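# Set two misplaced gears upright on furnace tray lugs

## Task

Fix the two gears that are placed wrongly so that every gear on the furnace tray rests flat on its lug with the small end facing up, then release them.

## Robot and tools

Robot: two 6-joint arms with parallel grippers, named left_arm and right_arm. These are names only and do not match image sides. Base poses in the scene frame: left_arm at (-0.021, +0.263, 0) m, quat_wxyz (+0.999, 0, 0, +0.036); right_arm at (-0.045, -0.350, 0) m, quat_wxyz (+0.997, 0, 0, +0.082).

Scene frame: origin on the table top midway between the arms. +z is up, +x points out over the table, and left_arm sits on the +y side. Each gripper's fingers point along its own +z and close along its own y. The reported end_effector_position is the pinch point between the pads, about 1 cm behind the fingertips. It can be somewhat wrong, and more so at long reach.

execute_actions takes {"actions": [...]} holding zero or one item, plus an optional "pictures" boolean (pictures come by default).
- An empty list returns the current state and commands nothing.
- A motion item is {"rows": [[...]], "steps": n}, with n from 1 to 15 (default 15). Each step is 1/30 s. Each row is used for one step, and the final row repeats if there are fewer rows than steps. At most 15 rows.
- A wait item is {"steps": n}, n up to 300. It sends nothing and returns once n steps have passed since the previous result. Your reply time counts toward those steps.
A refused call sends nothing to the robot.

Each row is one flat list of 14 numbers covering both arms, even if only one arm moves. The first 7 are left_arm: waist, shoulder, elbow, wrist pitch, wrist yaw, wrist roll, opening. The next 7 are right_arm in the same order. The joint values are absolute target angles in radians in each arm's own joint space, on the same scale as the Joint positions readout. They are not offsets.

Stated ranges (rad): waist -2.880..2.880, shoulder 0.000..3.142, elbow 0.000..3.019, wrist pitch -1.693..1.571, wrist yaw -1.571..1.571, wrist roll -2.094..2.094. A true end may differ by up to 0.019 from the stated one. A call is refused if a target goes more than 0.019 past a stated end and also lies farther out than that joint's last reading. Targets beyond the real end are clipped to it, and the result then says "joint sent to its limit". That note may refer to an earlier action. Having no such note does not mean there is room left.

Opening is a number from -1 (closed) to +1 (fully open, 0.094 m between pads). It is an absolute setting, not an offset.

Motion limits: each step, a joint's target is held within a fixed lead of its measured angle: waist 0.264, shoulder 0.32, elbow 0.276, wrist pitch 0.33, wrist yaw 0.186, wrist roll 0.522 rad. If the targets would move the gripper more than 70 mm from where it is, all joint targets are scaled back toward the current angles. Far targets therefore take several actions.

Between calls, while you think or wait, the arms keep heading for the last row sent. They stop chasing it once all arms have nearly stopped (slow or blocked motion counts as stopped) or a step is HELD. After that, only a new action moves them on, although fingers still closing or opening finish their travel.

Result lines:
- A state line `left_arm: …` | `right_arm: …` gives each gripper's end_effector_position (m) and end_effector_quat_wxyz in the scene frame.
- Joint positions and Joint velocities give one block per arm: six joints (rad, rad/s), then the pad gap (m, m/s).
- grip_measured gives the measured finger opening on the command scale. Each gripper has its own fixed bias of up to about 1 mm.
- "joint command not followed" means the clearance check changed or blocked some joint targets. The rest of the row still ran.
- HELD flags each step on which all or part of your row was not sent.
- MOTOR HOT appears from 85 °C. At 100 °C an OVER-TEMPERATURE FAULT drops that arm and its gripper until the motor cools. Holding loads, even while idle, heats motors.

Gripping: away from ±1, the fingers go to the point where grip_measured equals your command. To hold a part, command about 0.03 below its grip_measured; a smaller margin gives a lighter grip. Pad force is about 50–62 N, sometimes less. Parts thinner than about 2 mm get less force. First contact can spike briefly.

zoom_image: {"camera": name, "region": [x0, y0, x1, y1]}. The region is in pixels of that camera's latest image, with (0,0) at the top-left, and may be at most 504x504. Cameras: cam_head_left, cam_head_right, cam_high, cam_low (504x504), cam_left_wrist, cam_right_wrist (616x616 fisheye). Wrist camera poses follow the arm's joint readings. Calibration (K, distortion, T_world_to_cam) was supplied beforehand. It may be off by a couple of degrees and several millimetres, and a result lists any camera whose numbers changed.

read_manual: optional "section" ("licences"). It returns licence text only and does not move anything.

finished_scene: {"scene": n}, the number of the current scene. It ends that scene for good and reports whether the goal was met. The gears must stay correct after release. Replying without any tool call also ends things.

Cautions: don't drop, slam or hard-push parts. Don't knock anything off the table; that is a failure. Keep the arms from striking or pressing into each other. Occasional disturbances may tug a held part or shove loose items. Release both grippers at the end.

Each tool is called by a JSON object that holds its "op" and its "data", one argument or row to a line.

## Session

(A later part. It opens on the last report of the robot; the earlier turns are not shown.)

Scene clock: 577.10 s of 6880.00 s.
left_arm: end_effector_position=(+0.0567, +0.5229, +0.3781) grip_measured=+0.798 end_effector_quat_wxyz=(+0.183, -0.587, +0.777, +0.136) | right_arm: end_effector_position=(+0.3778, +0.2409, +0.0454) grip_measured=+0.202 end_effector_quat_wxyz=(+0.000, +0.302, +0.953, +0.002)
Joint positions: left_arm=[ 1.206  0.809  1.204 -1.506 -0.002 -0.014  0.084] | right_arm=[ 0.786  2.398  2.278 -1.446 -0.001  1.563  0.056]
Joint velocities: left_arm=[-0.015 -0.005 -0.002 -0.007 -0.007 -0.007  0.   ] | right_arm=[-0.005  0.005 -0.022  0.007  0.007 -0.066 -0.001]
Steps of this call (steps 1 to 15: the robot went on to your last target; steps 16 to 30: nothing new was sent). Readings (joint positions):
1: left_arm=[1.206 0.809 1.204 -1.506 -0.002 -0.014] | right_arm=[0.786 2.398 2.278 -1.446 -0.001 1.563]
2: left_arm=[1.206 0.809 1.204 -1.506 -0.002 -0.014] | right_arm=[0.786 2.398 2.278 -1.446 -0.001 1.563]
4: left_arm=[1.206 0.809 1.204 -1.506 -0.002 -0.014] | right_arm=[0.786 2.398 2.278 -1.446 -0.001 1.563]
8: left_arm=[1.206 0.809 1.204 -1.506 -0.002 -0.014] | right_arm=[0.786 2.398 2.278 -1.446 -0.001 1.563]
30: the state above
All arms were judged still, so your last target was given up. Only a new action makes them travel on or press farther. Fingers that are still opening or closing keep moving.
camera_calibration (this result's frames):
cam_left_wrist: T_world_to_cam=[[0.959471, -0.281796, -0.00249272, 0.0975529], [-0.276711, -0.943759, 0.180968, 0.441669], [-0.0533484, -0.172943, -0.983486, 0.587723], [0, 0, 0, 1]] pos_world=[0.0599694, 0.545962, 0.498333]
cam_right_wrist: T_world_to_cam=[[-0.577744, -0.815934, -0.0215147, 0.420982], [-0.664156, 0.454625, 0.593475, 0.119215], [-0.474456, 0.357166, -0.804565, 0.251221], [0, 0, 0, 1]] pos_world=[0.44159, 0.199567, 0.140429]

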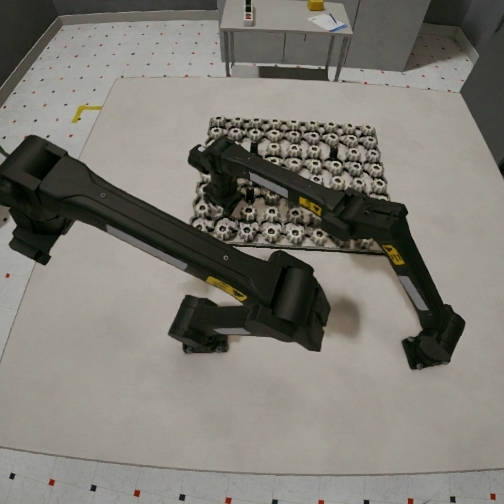

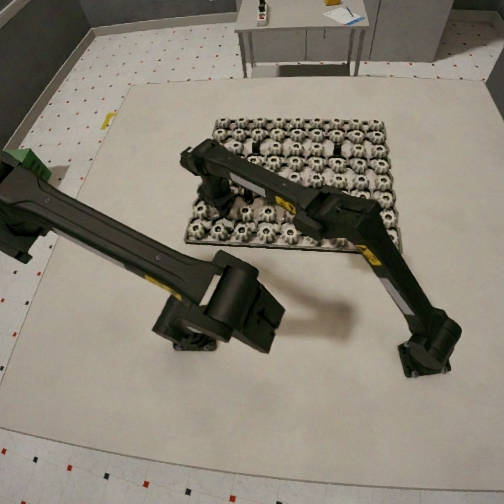

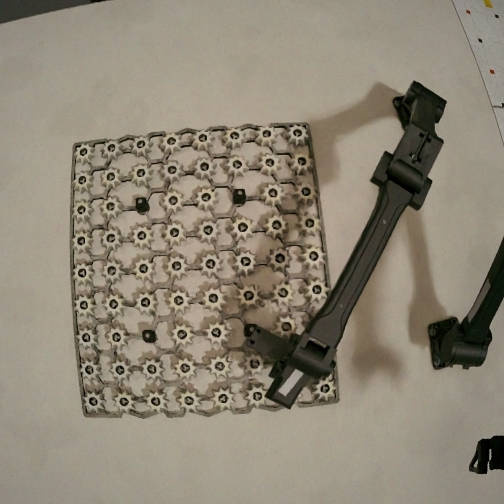

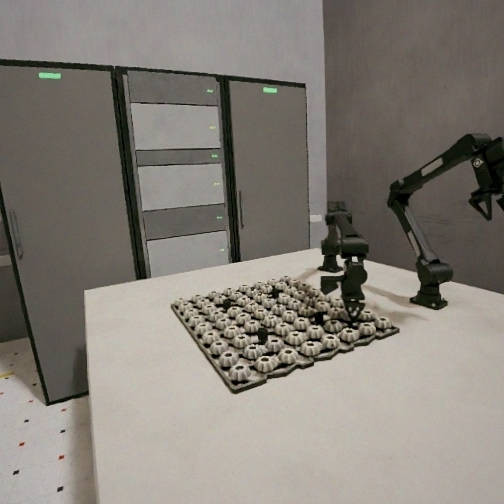

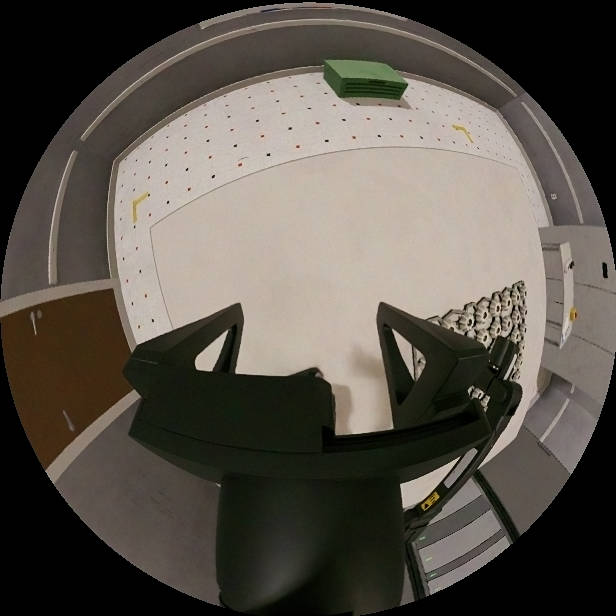

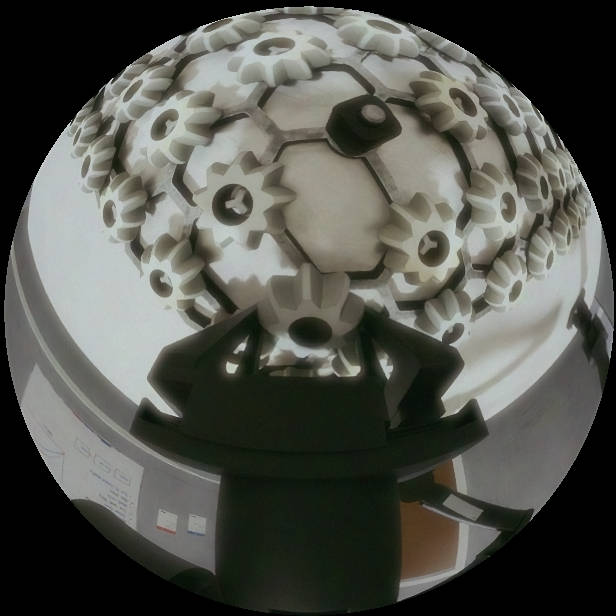

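{"op": "execute_actions", "data": {
  "actions": [
    {"rows":[[1.2,0.8,1.2,-1.5,0,0,0.8,0.78,2.365,2.30,-1.45,0,1.57,0.16]],"steps":10}
  ],
  "pictures": false
}}

{"op": "execute_actions", "data": {
  "actions": [
    {"rows":[[1.2,0.8,1.2,-1.5,0,0,0.8,0.80,2.365,2.30,-1.45,0,1.57,0.16]],"steps":12}
  ],
  "pictures": false
}}

{"op": "execute_actions", "data": {
  "actions": [
    {"rows":[[1.2,0.8,1.2,-1.5,0,0,0.8,0.80,2.39,2.285,-1.425,0,1.57,0.16]]}
  ],
  "pictures": false
}}

{"op": "execute_actions", "data": {
  "actions": [
    {"steps":20}
  ]
}}

Scene clock: 590.50 s of 6880.00 s.
left_arm: end_effector_position=(+0.0567, +0.5229, +0.3781) grip_measured=+0.798 end_effector_quat_wxyz=(+0.183, -0.587, +0.777, +0.136) | right_arm: end_effector_position=(+0.3778, +0.2409, +0.0454) grip_measured=+0.202 end_effector_quat_wxyz=(+0.000, +0.302, +0.953, +0.002)
Joint positions: left_arm=[ 1.206  0.809  1.204 -1.506 -0.002 -0.014  0.084] | right_arm=[ 0.786  2.398  2.278 -1.446 -0.001  1.563  0.056]
Joint velocities: left_arm=[-0.005  0.005  0.002 -0.012  0.022 -0.022  0.   ] | right_arm=[-0.015  0.024 -0.007  0.012 -0.051 -0.051 -0.   ]
Steps of this call (steps 1 to 90: nothing new was sent; then 10.07 s passed at rest; steps 91 to 100: all 10 steps of this action). Readings (joint positions):
91: left_arm=[1.206 0.809 1.204 -1.506 -0.002 -0.014] | right_arm=[0.786 2.398 2.278 -1.446 -0.001 1.563]
92: left_arm=[1.206 0.809 1.204 -1.506 -0.002 -0.014] | right_arm=[0.786 2.398 2.278 -1.446 -0.001 1.563]
94: left_arm=[1.206 0.809 1.204 -1.506 -0.002 -0.014] | right_arm=[0.786 2.398 2.278 -1.446 -0.001 1.563]
98: left_arm=[1.206 0.809 1.204 -1.506 -0.002 -0.014] | right_arm=[0.786 2.398 2.278 -1.446 -0.001 1.563]
100: the state above

Scene clock: 590.90 s of 6880.00 s.
left_arm: end_effector_position=(+0.0567, +0.5229, +0.3781) grip_measured=+0.798 end_effector_quat_wxyz=(+0.183, -0.587, +0.777, +0.136) | right_arm: end_effector_position=(+0.3743, +0.2434, +0.0454) grip_measured=+0.202 end_effector_quat_wxyz=(+0.000, +0.299, +0.954, +0.002)
Joint positions: left_arm=[ 1.206  0.809  1.204 -1.506 -0.002 -0.014  0.084] | right_arm=[ 0.793  2.398  2.278 -1.446 -0.001  1.563  0.056]
Joint velocities: left_arm=[-0.005 -0.005  0.012  0.002  0.066  0.007 -0.   ] | right_arm=[-0.005 -0.005 -0.007  0.002  0.007 -0.022 -0.   ]
Steps of this call (steps 1 to 12: all 12 steps of this action). Readings (joint positions):
1: left_arm=[1.206 0.809 1.204 -1.506 -0.002 -0.014] | right_arm=[0.787 2.398 2.278 -1.446 -0.001 1.563]
2: left_arm=[1.206 0.809 1.204 -1.506 -0.002 -0.014] | right_arm=[0.788 2.398 2.278 -1.446 -0.001 1.563]
4: left_arm=[1.206 0.809 1.204 -1.506 -0.002 -0.014] | right_arm=[0.789 2.398 2.278 -1.446 -0.001 1.563]
8: left_arm=[1.206 0.809 1.204 -1.506 -0.002 -0.014] | right_arm=[0.791 2.398 2.278 -1.446 -0.001 1.563]
12: the state above

Scene clock: 591.40 s of 6880.00 s.
left_arm: end_effector_position=(+0.0567, +0.5229, +0.3781) grip_measured=+0.798 end_effector_quat_wxyz=(+0.183, -0.587, +0.777, +0.136) | right_arm: end_effector_position=(+0.3742, +0.2434, +0.0451) grip_measured=+0.202 end_effector_quat_wxyz=(+0.000, +0.299, +0.954, +0.002)
Joint positions: left_arm=[ 1.206  0.809  1.204 -1.506 -0.002 -0.014  0.084] | right_arm=[ 0.793  2.398  2.277 -1.446 -0.001  1.563  0.056]
Joint velocities: left_arm=[ 0.015 -0.005 -0.007 -0.007  0.066  0.066 -0.   ] | right_arm=[ 0.005 -0.024  0.012  0.002  0.022 -0.007 -0.001]
Steps of this call (steps 1 to 15: all 15 steps of this action). Readings (joint positions):
1: left_arm=[1.206 0.809 1.204 -1.506 -0.002 -0.014] | right_arm=[0.793 2.398 2.278 -1.446 -0.001 1.563]
2: left_arm=[1.206 0.809 1.204 -1.506 -0.002 -0.014] | right_arm=[0.793 2.398 2.277 -1.446 -0.001 1.563]
4: left_arm=[1.206 0.809 1.204 -1.506 -0.002 -0.014] | right_arm=[0.793 2.398 2.277 -1.446 -0.001 1.563]
8: left_arm=[1.206 0.809 1.204 -1.506 -0.002 -0.014] | right_arm=[0.793 2.398 2.277 -1.446 -0.001 1.563]
15: the state above

Scene clock: 592.07 s of 6880.00 s.
left_arm: end_effector_position=(+0.0567, +0.5229, +0.3781) grip_measured=+0.798 end_effector_quat_wxyz=(+0.183, -0.587, +0.777, +0.136) | right_arm: end_effector_position=(+0.3742, +0.2434, +0.0451) grip_measured=+0.202 end_effector_quat_wxyz=(+0.000, +0.299, +0.954, +0.002)
Joint positions: left_arm=[ 1.206  0.809  1.204 -1.506 -0.002 -0.014  0.084] | right_arm=[ 0.793  2.398  2.277 -1.446 -0.001  1.563  0.056]
Joint velocities: left_arm=[ 0.005 -0.015  0.007 -0.007  0.007  0.022 -0.   ] | right_arm=[-0.005  0.015  0.007  0.002  0.007 -0.066 -0.   ]
Steps of this call (steps 1 to 15: the robot went on to your last target; steps 16 to 20: nothing new was sent). Readings (joint positions):
1: left_arm=[1.206 0.809 1.204 -1.506 -0.002 -0.014] | right_arm=[0.793 2.398 2.277 -1.446 -0.001 1.563]
2: left_arm=[1.206 0.809 1.204 -1.506 -0.002 -0.014] | right_arm=[0.793 2.398 2.277 -1.446 -0.001 1.563]
4: left_arm=[1.206 0.809 1.204 -1.506 -0.002 -0.014] | right_arm=[0.793 2.398 2.277 -1.446 -0.001 1.563]
8: left_arm=[1.206 0.809 1.204 -1.506 -0.002 -0.014] | right_arm=[0.793 2.398 2.277 -1.446 -0.001 1.563]
20: the state above
All arms were judged still, so your last target was given up. Only a new action makes them travel on or press farther. Fingers that are still opening or closing keep moving.
camera_calibration (this result's frames):
cam_left_wrist: T_world_to_cam=[[0.959471, -0.281796, -0.00249272, 0.0975529], [-0.276711, -0.943759, 0.180968, 0.441669], [-0.0533484, -0.172943, -0.983486, 0.587723], [0, 0, 0, 1]] pos_world=[0.0599694, 0.545962, 0.498333]
cam_right_wrist: T_world_to_cam=[[-0.572748, -0.819449, -0.0215129, 0.419935], [-0.667103, 0.450694, 0.593168, 0.117942], [-0.476376, 0.354087, -0.804791, 0.249872], [0, 0, 0, 1]] pos_world=[0.43823, 0.202483, 0.140169]

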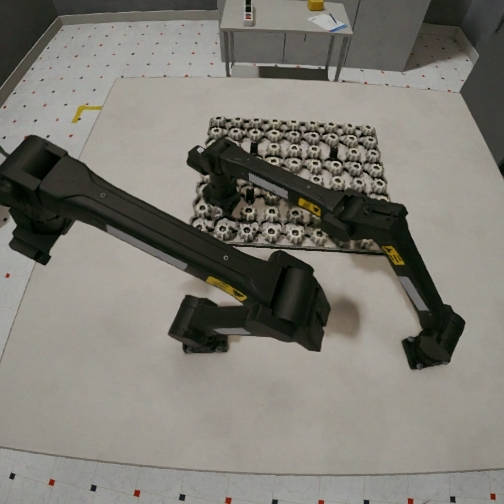

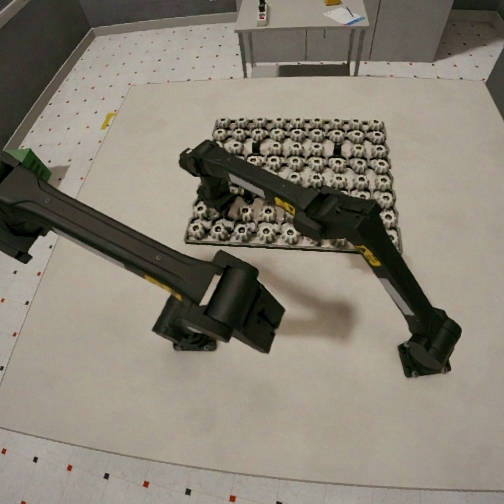

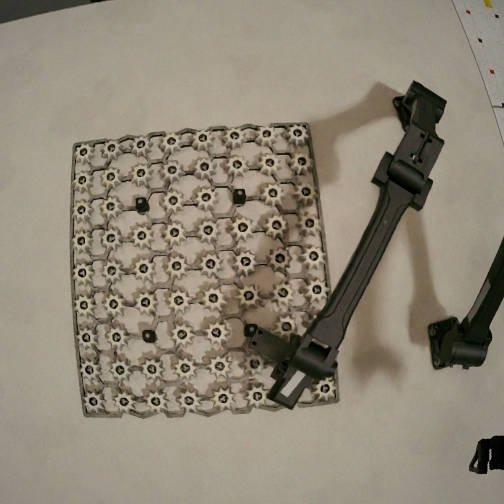

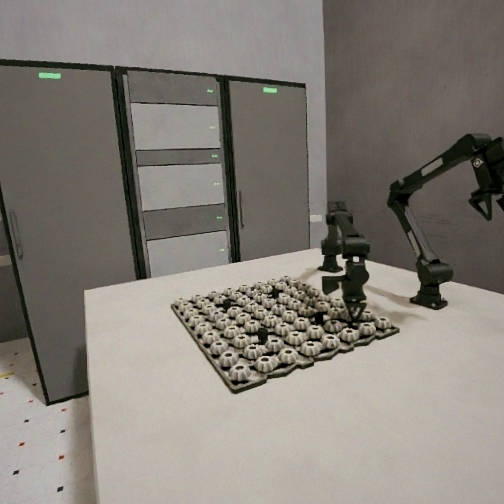

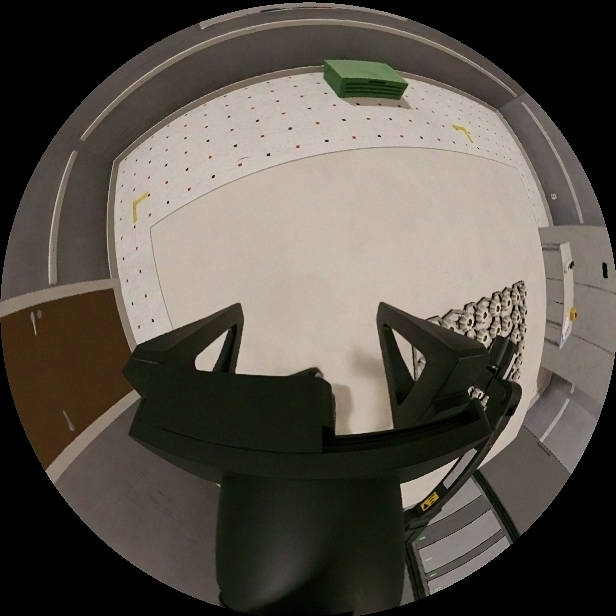

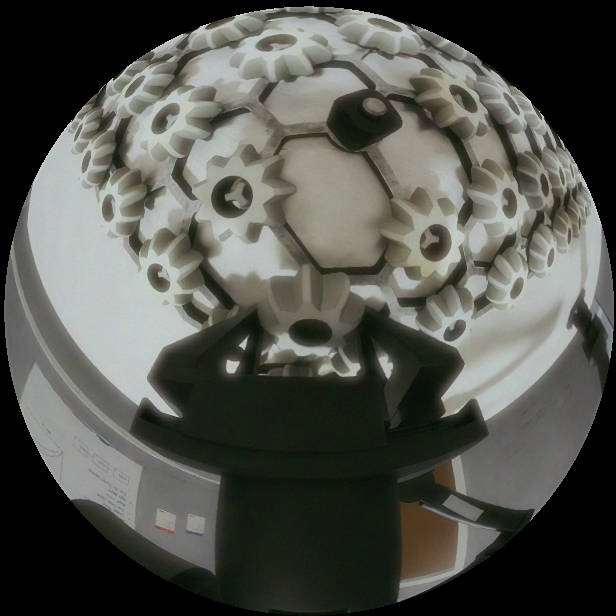

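{"op": "zoom_image", "data": {
  "camera": "cam_low",
  "region": [310, 280, 400, 340]
}}

{"op": "zoom_image", "data": {
  "camera": "cam_head_right",
  "region": [180, 170, 270, 250]
}}

Region (310, 280, 400, 340) of cam_low's 504x504 image, scaled by 5.600, with more detail than that image has.

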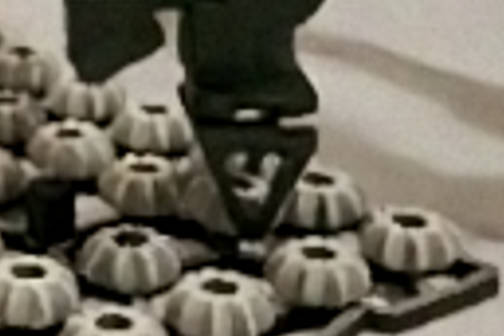

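Region (180, 170, 270, 250) of cam_head_right's 504x504 image, scaled by 5.600, with more detail than that image has.

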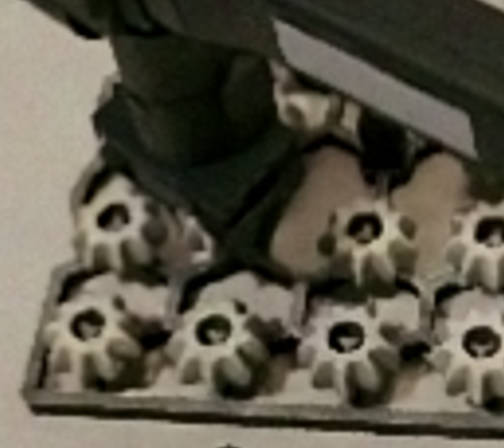

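{"op": "execute_actions", "data": {
  "actions": [
    {"rows":[[1.2,0.8,1.2,-1.5,0,0,0.8,0.812,2.39,2.285,-1.425,0,1.57,0.16]]}
  ],
  "pictures": false
}}

{"op": "execute_actions", "data": {
  "actions": [
    {"steps":20}
  ],
  "pictures": false
}}

Scene clock: 619.27 s of 6880.00 s.
left_arm: end_effector_position=(+0.0567, +0.5229, +0.3781) grip_measured=+0.798 end_effector_quat_wxyz=(+0.183, -0.587, +0.777, +0.136) | right_arm: end_effector_position=(+0.3729, +0.2443, +0.0451) grip_measured=+0.202 end_effector_quat_wxyz=(+0.002, +0.297, +0.955, +0.002)
Joint positions: left_arm=[ 1.206  0.809  1.204 -1.506 -0.002 -0.014  0.084] | right_arm=[ 0.796  2.398  2.277 -1.446  0.002  1.563  0.056]
Joint velocities: left_arm=[-0.005 -0.015 -0.007 -0.002 -0.051 -0.007 -0.   ] | right_arm=[-0.005  0.005 -0.017 -0.002  0.007  0.037 -0.   ]
Steps of this call (steps 1 to 90: nothing new was sent; then 23.70 s passed at rest; steps 91 to 105: all 15 steps of this action). Readings (joint positions):
91: left_arm=[1.206 0.809 1.204 -1.506 -0.002 -0.014] | right_arm=[0.793 2.398 2.277 -1.446 -0.001 1.563]
92: left_arm=[1.206 0.809 1.204 -1.506 -0.002 -0.014] | right_arm=[0.793 2.398 2.277 -1.446 0.000 1.563]
94: left_arm=[1.206 0.809 1.204 -1.506 -0.002 -0.014] | right_arm=[0.794 2.398 2.277 -1.446 0.001 1.563]
98: left_arm=[1.206 0.809 1.204 -1.506 -0.002 -0.014] | right_arm=[0.796 2.398 2.277 -1.446 0.002 1.563]
105: the state above

Scene clock: 619.93 s of 6880.00 s.
left_arm: end_effector_position=(+0.0567, +0.5229, +0.3781) grip_measured=+0.798 end_effector_quat_wxyz=(+0.183, -0.587, +0.777, +0.136) | right_arm: end_effector_position=(+0.3729, +0.2443, +0.0451) grip_measured=+0.202 end_effector_quat_wxyz=(+0.002, +0.297, +0.955, +0.002)
Joint positions: left_arm=[ 1.206  0.809  1.204 -1.506 -0.002 -0.014  0.084] | right_arm=[ 0.796  2.398  2.277 -1.446  0.002  1.563  0.056]
Joint velocities: left_arm=[-0.005  0.005 -0.002 -0.017  0.095 -0.022  0.   ] | right_arm=[-0.005 -0.015 -0.012 -0.022 -0.037 -0.037  0.   ]
Steps of this call (steps 1 to 15: the robot went on to your last target; steps 16 to 20: nothing new was sent). Readings (joint positions):
1: left_arm=[1.206 0.809 1.204 -1.506 -0.002 -0.014] | right_arm=[0.796 2.398 2.277 -1.446 0.002 1.563]
2: left_arm=[1.206 0.809 1.204 -1.506 -0.002 -0.014] | right_arm=[0.796 2.398 2.277 -1.446 0.002 1.563]
4: left_arm=[1.206 0.809 1.204 -1.506 -0.002 -0.014] | right_arm=[0.796 2.398 2.277 -1.446 0.002 1.563]
8: left_arm=[1.206 0.809 1.204 -1.506 -0.002 -0.014] | right_arm=[0.796 2.398 2.277 -1.446 0.002 1.563]
20: the state above
All arms were judged still, so your last target was given up. Only a new action makes them travel on or press farther. Fingers that are still opening or closing keep moving.

{"op": "execute_actions", "data": {
  "actions": [
    {"rows":[[1.2,0.8,1.2,-1.5,0,0,0.8,0.793,2.385,2.29,-1.44,0,1.57,0.4]]}
  ],
  "pictures": false
}}

{"op": "execute_actions", "data": {
  "actions": [
    {"rows":[[1.2,0.8,1.2,-1.5,0,0,0.8,0.793,2.30,2.36,-1.53,0,1.57,0.4]]}
  ],
  "pictures": false
}}

{"op": "execute_actions", "data": {
  "actions": [
    {"steps":30}
  ]
}}

Scene clock: 628.97 s of 6880.00 s.
left_arm: end_effector_position=(+0.0567, +0.5229, +0.3781) grip_measured=+0.798 end_effector_quat_wxyz=(+0.183, -0.587, +0.777, +0.136) | right_arm: end_effector_position=(+0.3729, +0.2443, +0.0451) grip_measured=+0.398 end_effector_quat_wxyz=(+0.001, +0.298, +0.955, +0.002)
Joint positions: left_arm=[ 1.206  0.809  1.204 -1.506 -0.002 -0.014  0.084] | right_arm=[ 0.795  2.398  2.277 -1.446  0.001  1.563  0.066]
Joint velocities: left_arm=[-0.015 -0.005  0.002 -0.002 -0.022 -0.022 -0.   ] | right_arm=[-0.005 -0.005 -0.017  0.002 -0.037 -0.022  0.   ]
Steps of this call (steps 1 to 90: nothing new was sent; then 5.53 s passed at rest; steps 91 to 105: all 15 steps of this action). Readings (joint positions):
91: left_arm=[1.206 0.809 1.204 -1.506 -0.002 -0.014] | right_arm=[0.795 2.398 2.277 -1.446 0.002 1.563]
92: left_arm=[1.206 0.809 1.204 -1.506 -0.002 -0.014] | right_arm=[0.795 2.398 2.277 -1.446 0.002 1.563]
94: left_arm=[1.206 0.809 1.204 -1.506 -0.002 -0.014] | right_arm=[0.795 2.398 2.277 -1.446 0.002 1.563]
98: left_arm=[1.206 0.809 1.204 -1.506 -0.002 -0.014] | right_arm=[0.795 2.398 2.277 -1.446 0.001 1.563]
105: the state above

Scene clock: 629.47 s of 6880.00 s.
left_arm: end_effector_position=(+0.0567, +0.5229, +0.3781) grip_measured=+0.798 end_effector_quat_wxyz=(+0.183, -0.587, +0.777, +0.136) | right_arm: end_effector_position=(+0.3702, +0.2404, +0.1189) grip_measured=+0.398 end_effector_quat_wxyz=(+0.008, +0.298, +0.954, +0.025)
Joint positions: left_arm=[ 1.206  0.809  1.204 -1.506 -0.002 -0.014  0.084] | right_arm=[ 0.795  2.31   2.31  -1.518  0.001  1.563  0.066]
Joint velocities: left_arm=[-0.005  0.015 -0.017 -0.002 -0.022  0.022 -0.   ] | right_arm=[-0.005 -0.151  0.061 -0.007 -0.007  0.022 -0.   ]
Steps of this call (steps 1 to 15: all 15 steps of this action). Readings (joint positions):
1: left_arm=[1.206 0.809 1.204 -1.506 -0.002 -0.014] | right_arm=[0.795 2.396 2.277 -1.452 0.001 1.563]
2: left_arm=[1.206 0.809 1.204 -1.506 -0.002 -0.014] | right_arm=[0.795 2.394 2.277 -1.468 0.001 1.563]
4: left_arm=[1.206 0.809 1.204 -1.506 -0.002 -0.014] | right_arm=[0.795 2.386 2.277 -1.491 0.001 1.563]
8: left_arm=[1.206 0.809 1.204 -1.506 -0.002 -0.014] | right_arm=[0.795 2.357 2.281 -1.512 0.001 1.563]
15: the state above

Scene clock: 630.47 s of 6880.00 s.
left_arm: end_effector_position=(+0.0567, +0.5229, +0.3781) grip_measured=+0.798 end_effector_quat_wxyz=(+0.183, -0.587, +0.777, +0.136) | right_arm: end_effector_position=(+0.3707, +0.2411, +0.1270) grip_measured=+0.398 end_effector_quat_wxyz=(+0.010, +0.298, +0.954, +0.031)
Joint positions: left_arm=[ 1.206  0.809  1.204 -1.506 -0.002 -0.014  0.084] | right_arm=[ 0.795  2.301  2.314 -1.518  0.001  1.563  0.066]
Joint velocities: left_arm=[-0.005 -0.005  0.002 -0.012  0.022 -0.051 -0.001] | right_arm=[-0.015 -0.015  0.012 -0.002 -0.007 -0.037 -0.002]
Steps of this call (steps 1 to 15: the robot went on to your last target; steps 16 to 30: nothing new was sent). Readings (joint positions):
1: left_arm=[1.206 0.809 1.204 -1.506 -0.002 -0.014] | right_arm=[0.795 2.306 2.312 -1.518 0.001 1.563]
2: left_arm=[1.206 0.809 1.204 -1.506 -0.002 -0.014] | right_arm=[0.795 2.303 2.313 -1.518 0.001 1.563]
4: left_arm=[1.206 0.809 1.204 -1.506 -0.002 -0.014] | right_arm=[0.795 2.301 2.314 -1.518 0.001 1.563]
8: left_arm=[1.206 0.809 1.204 -1.506 -0.002 -0.014] | right_arm=[0.795 2.301 2.314 -1.518 0.001 1.563]
30: the state above
All arms were judged still, so your last target was given up. Only a new action makes them travel on or press farther. Fingers that are still opening or closing keep moving.
camera_calibration (this result's frames):
cam_left_wrist: T_world_to_cam=[[0.959471, -0.281796, -0.00249272, 0.0975529], [-0.276711, -0.943759, 0.180968, 0.441669], [-0.0533484, -0.172943, -0.983486, 0.587723], [0, 0, 0, 1]] pos_world=[0.0599694, 0.545962, 0.498333]
cam_right_wrist: T_world_to_cam=[[-0.569039, -0.818205, -0.0820673, 0.423868], [-0.689643, 0.420495, 0.589556, 0.0841344], [-0.447869, 0.392078, -0.803548, 0.294962], [0, 0, 0, 1]] pos_world=[0.431325, 0.195785, 0.2222]

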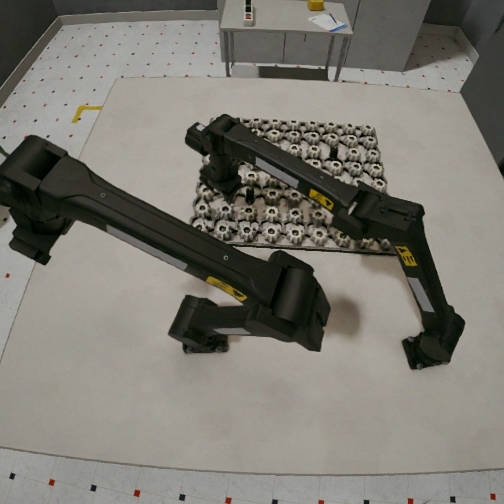

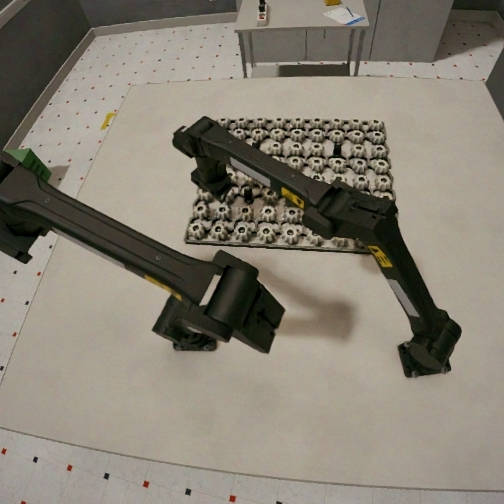

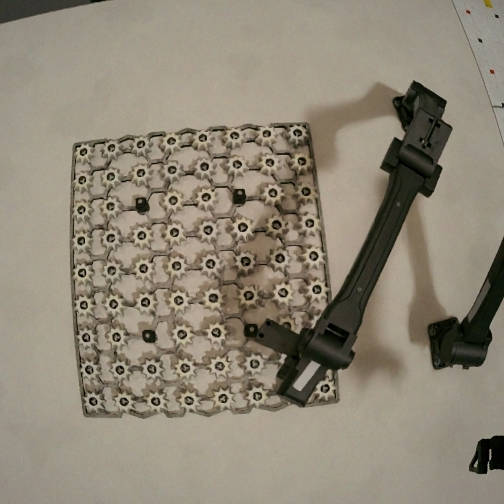

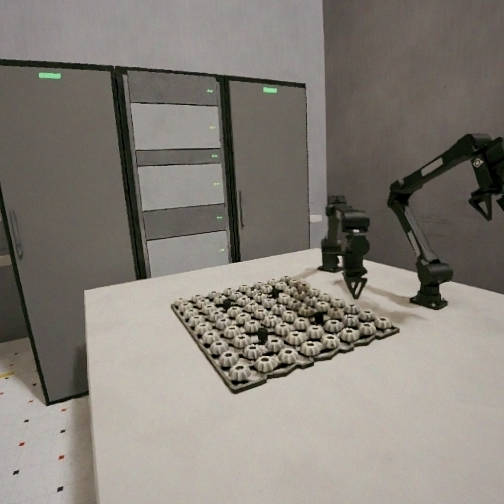

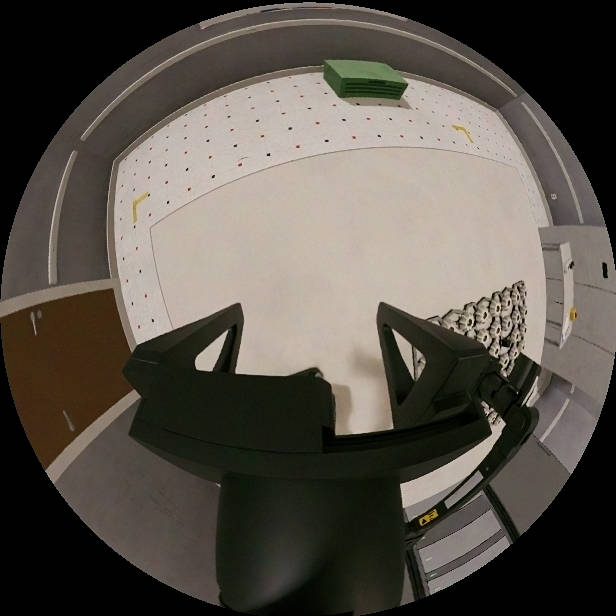

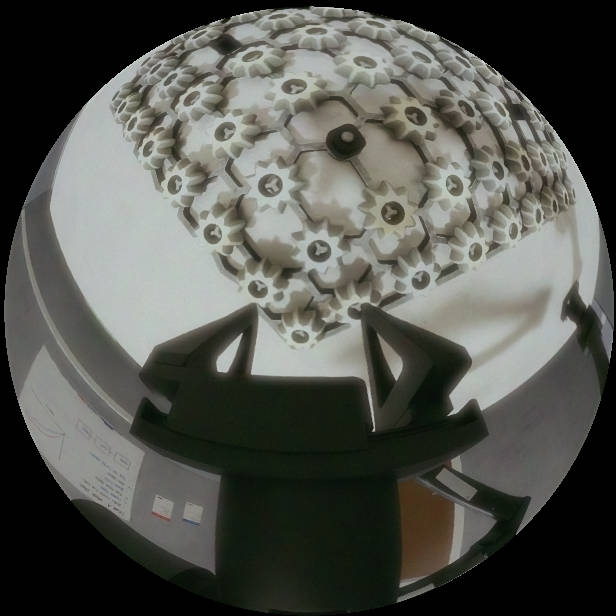

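Seated.

{"op": "finished_scene", "data": {
  "scene": 1
}}

The scene is finished: the task was done.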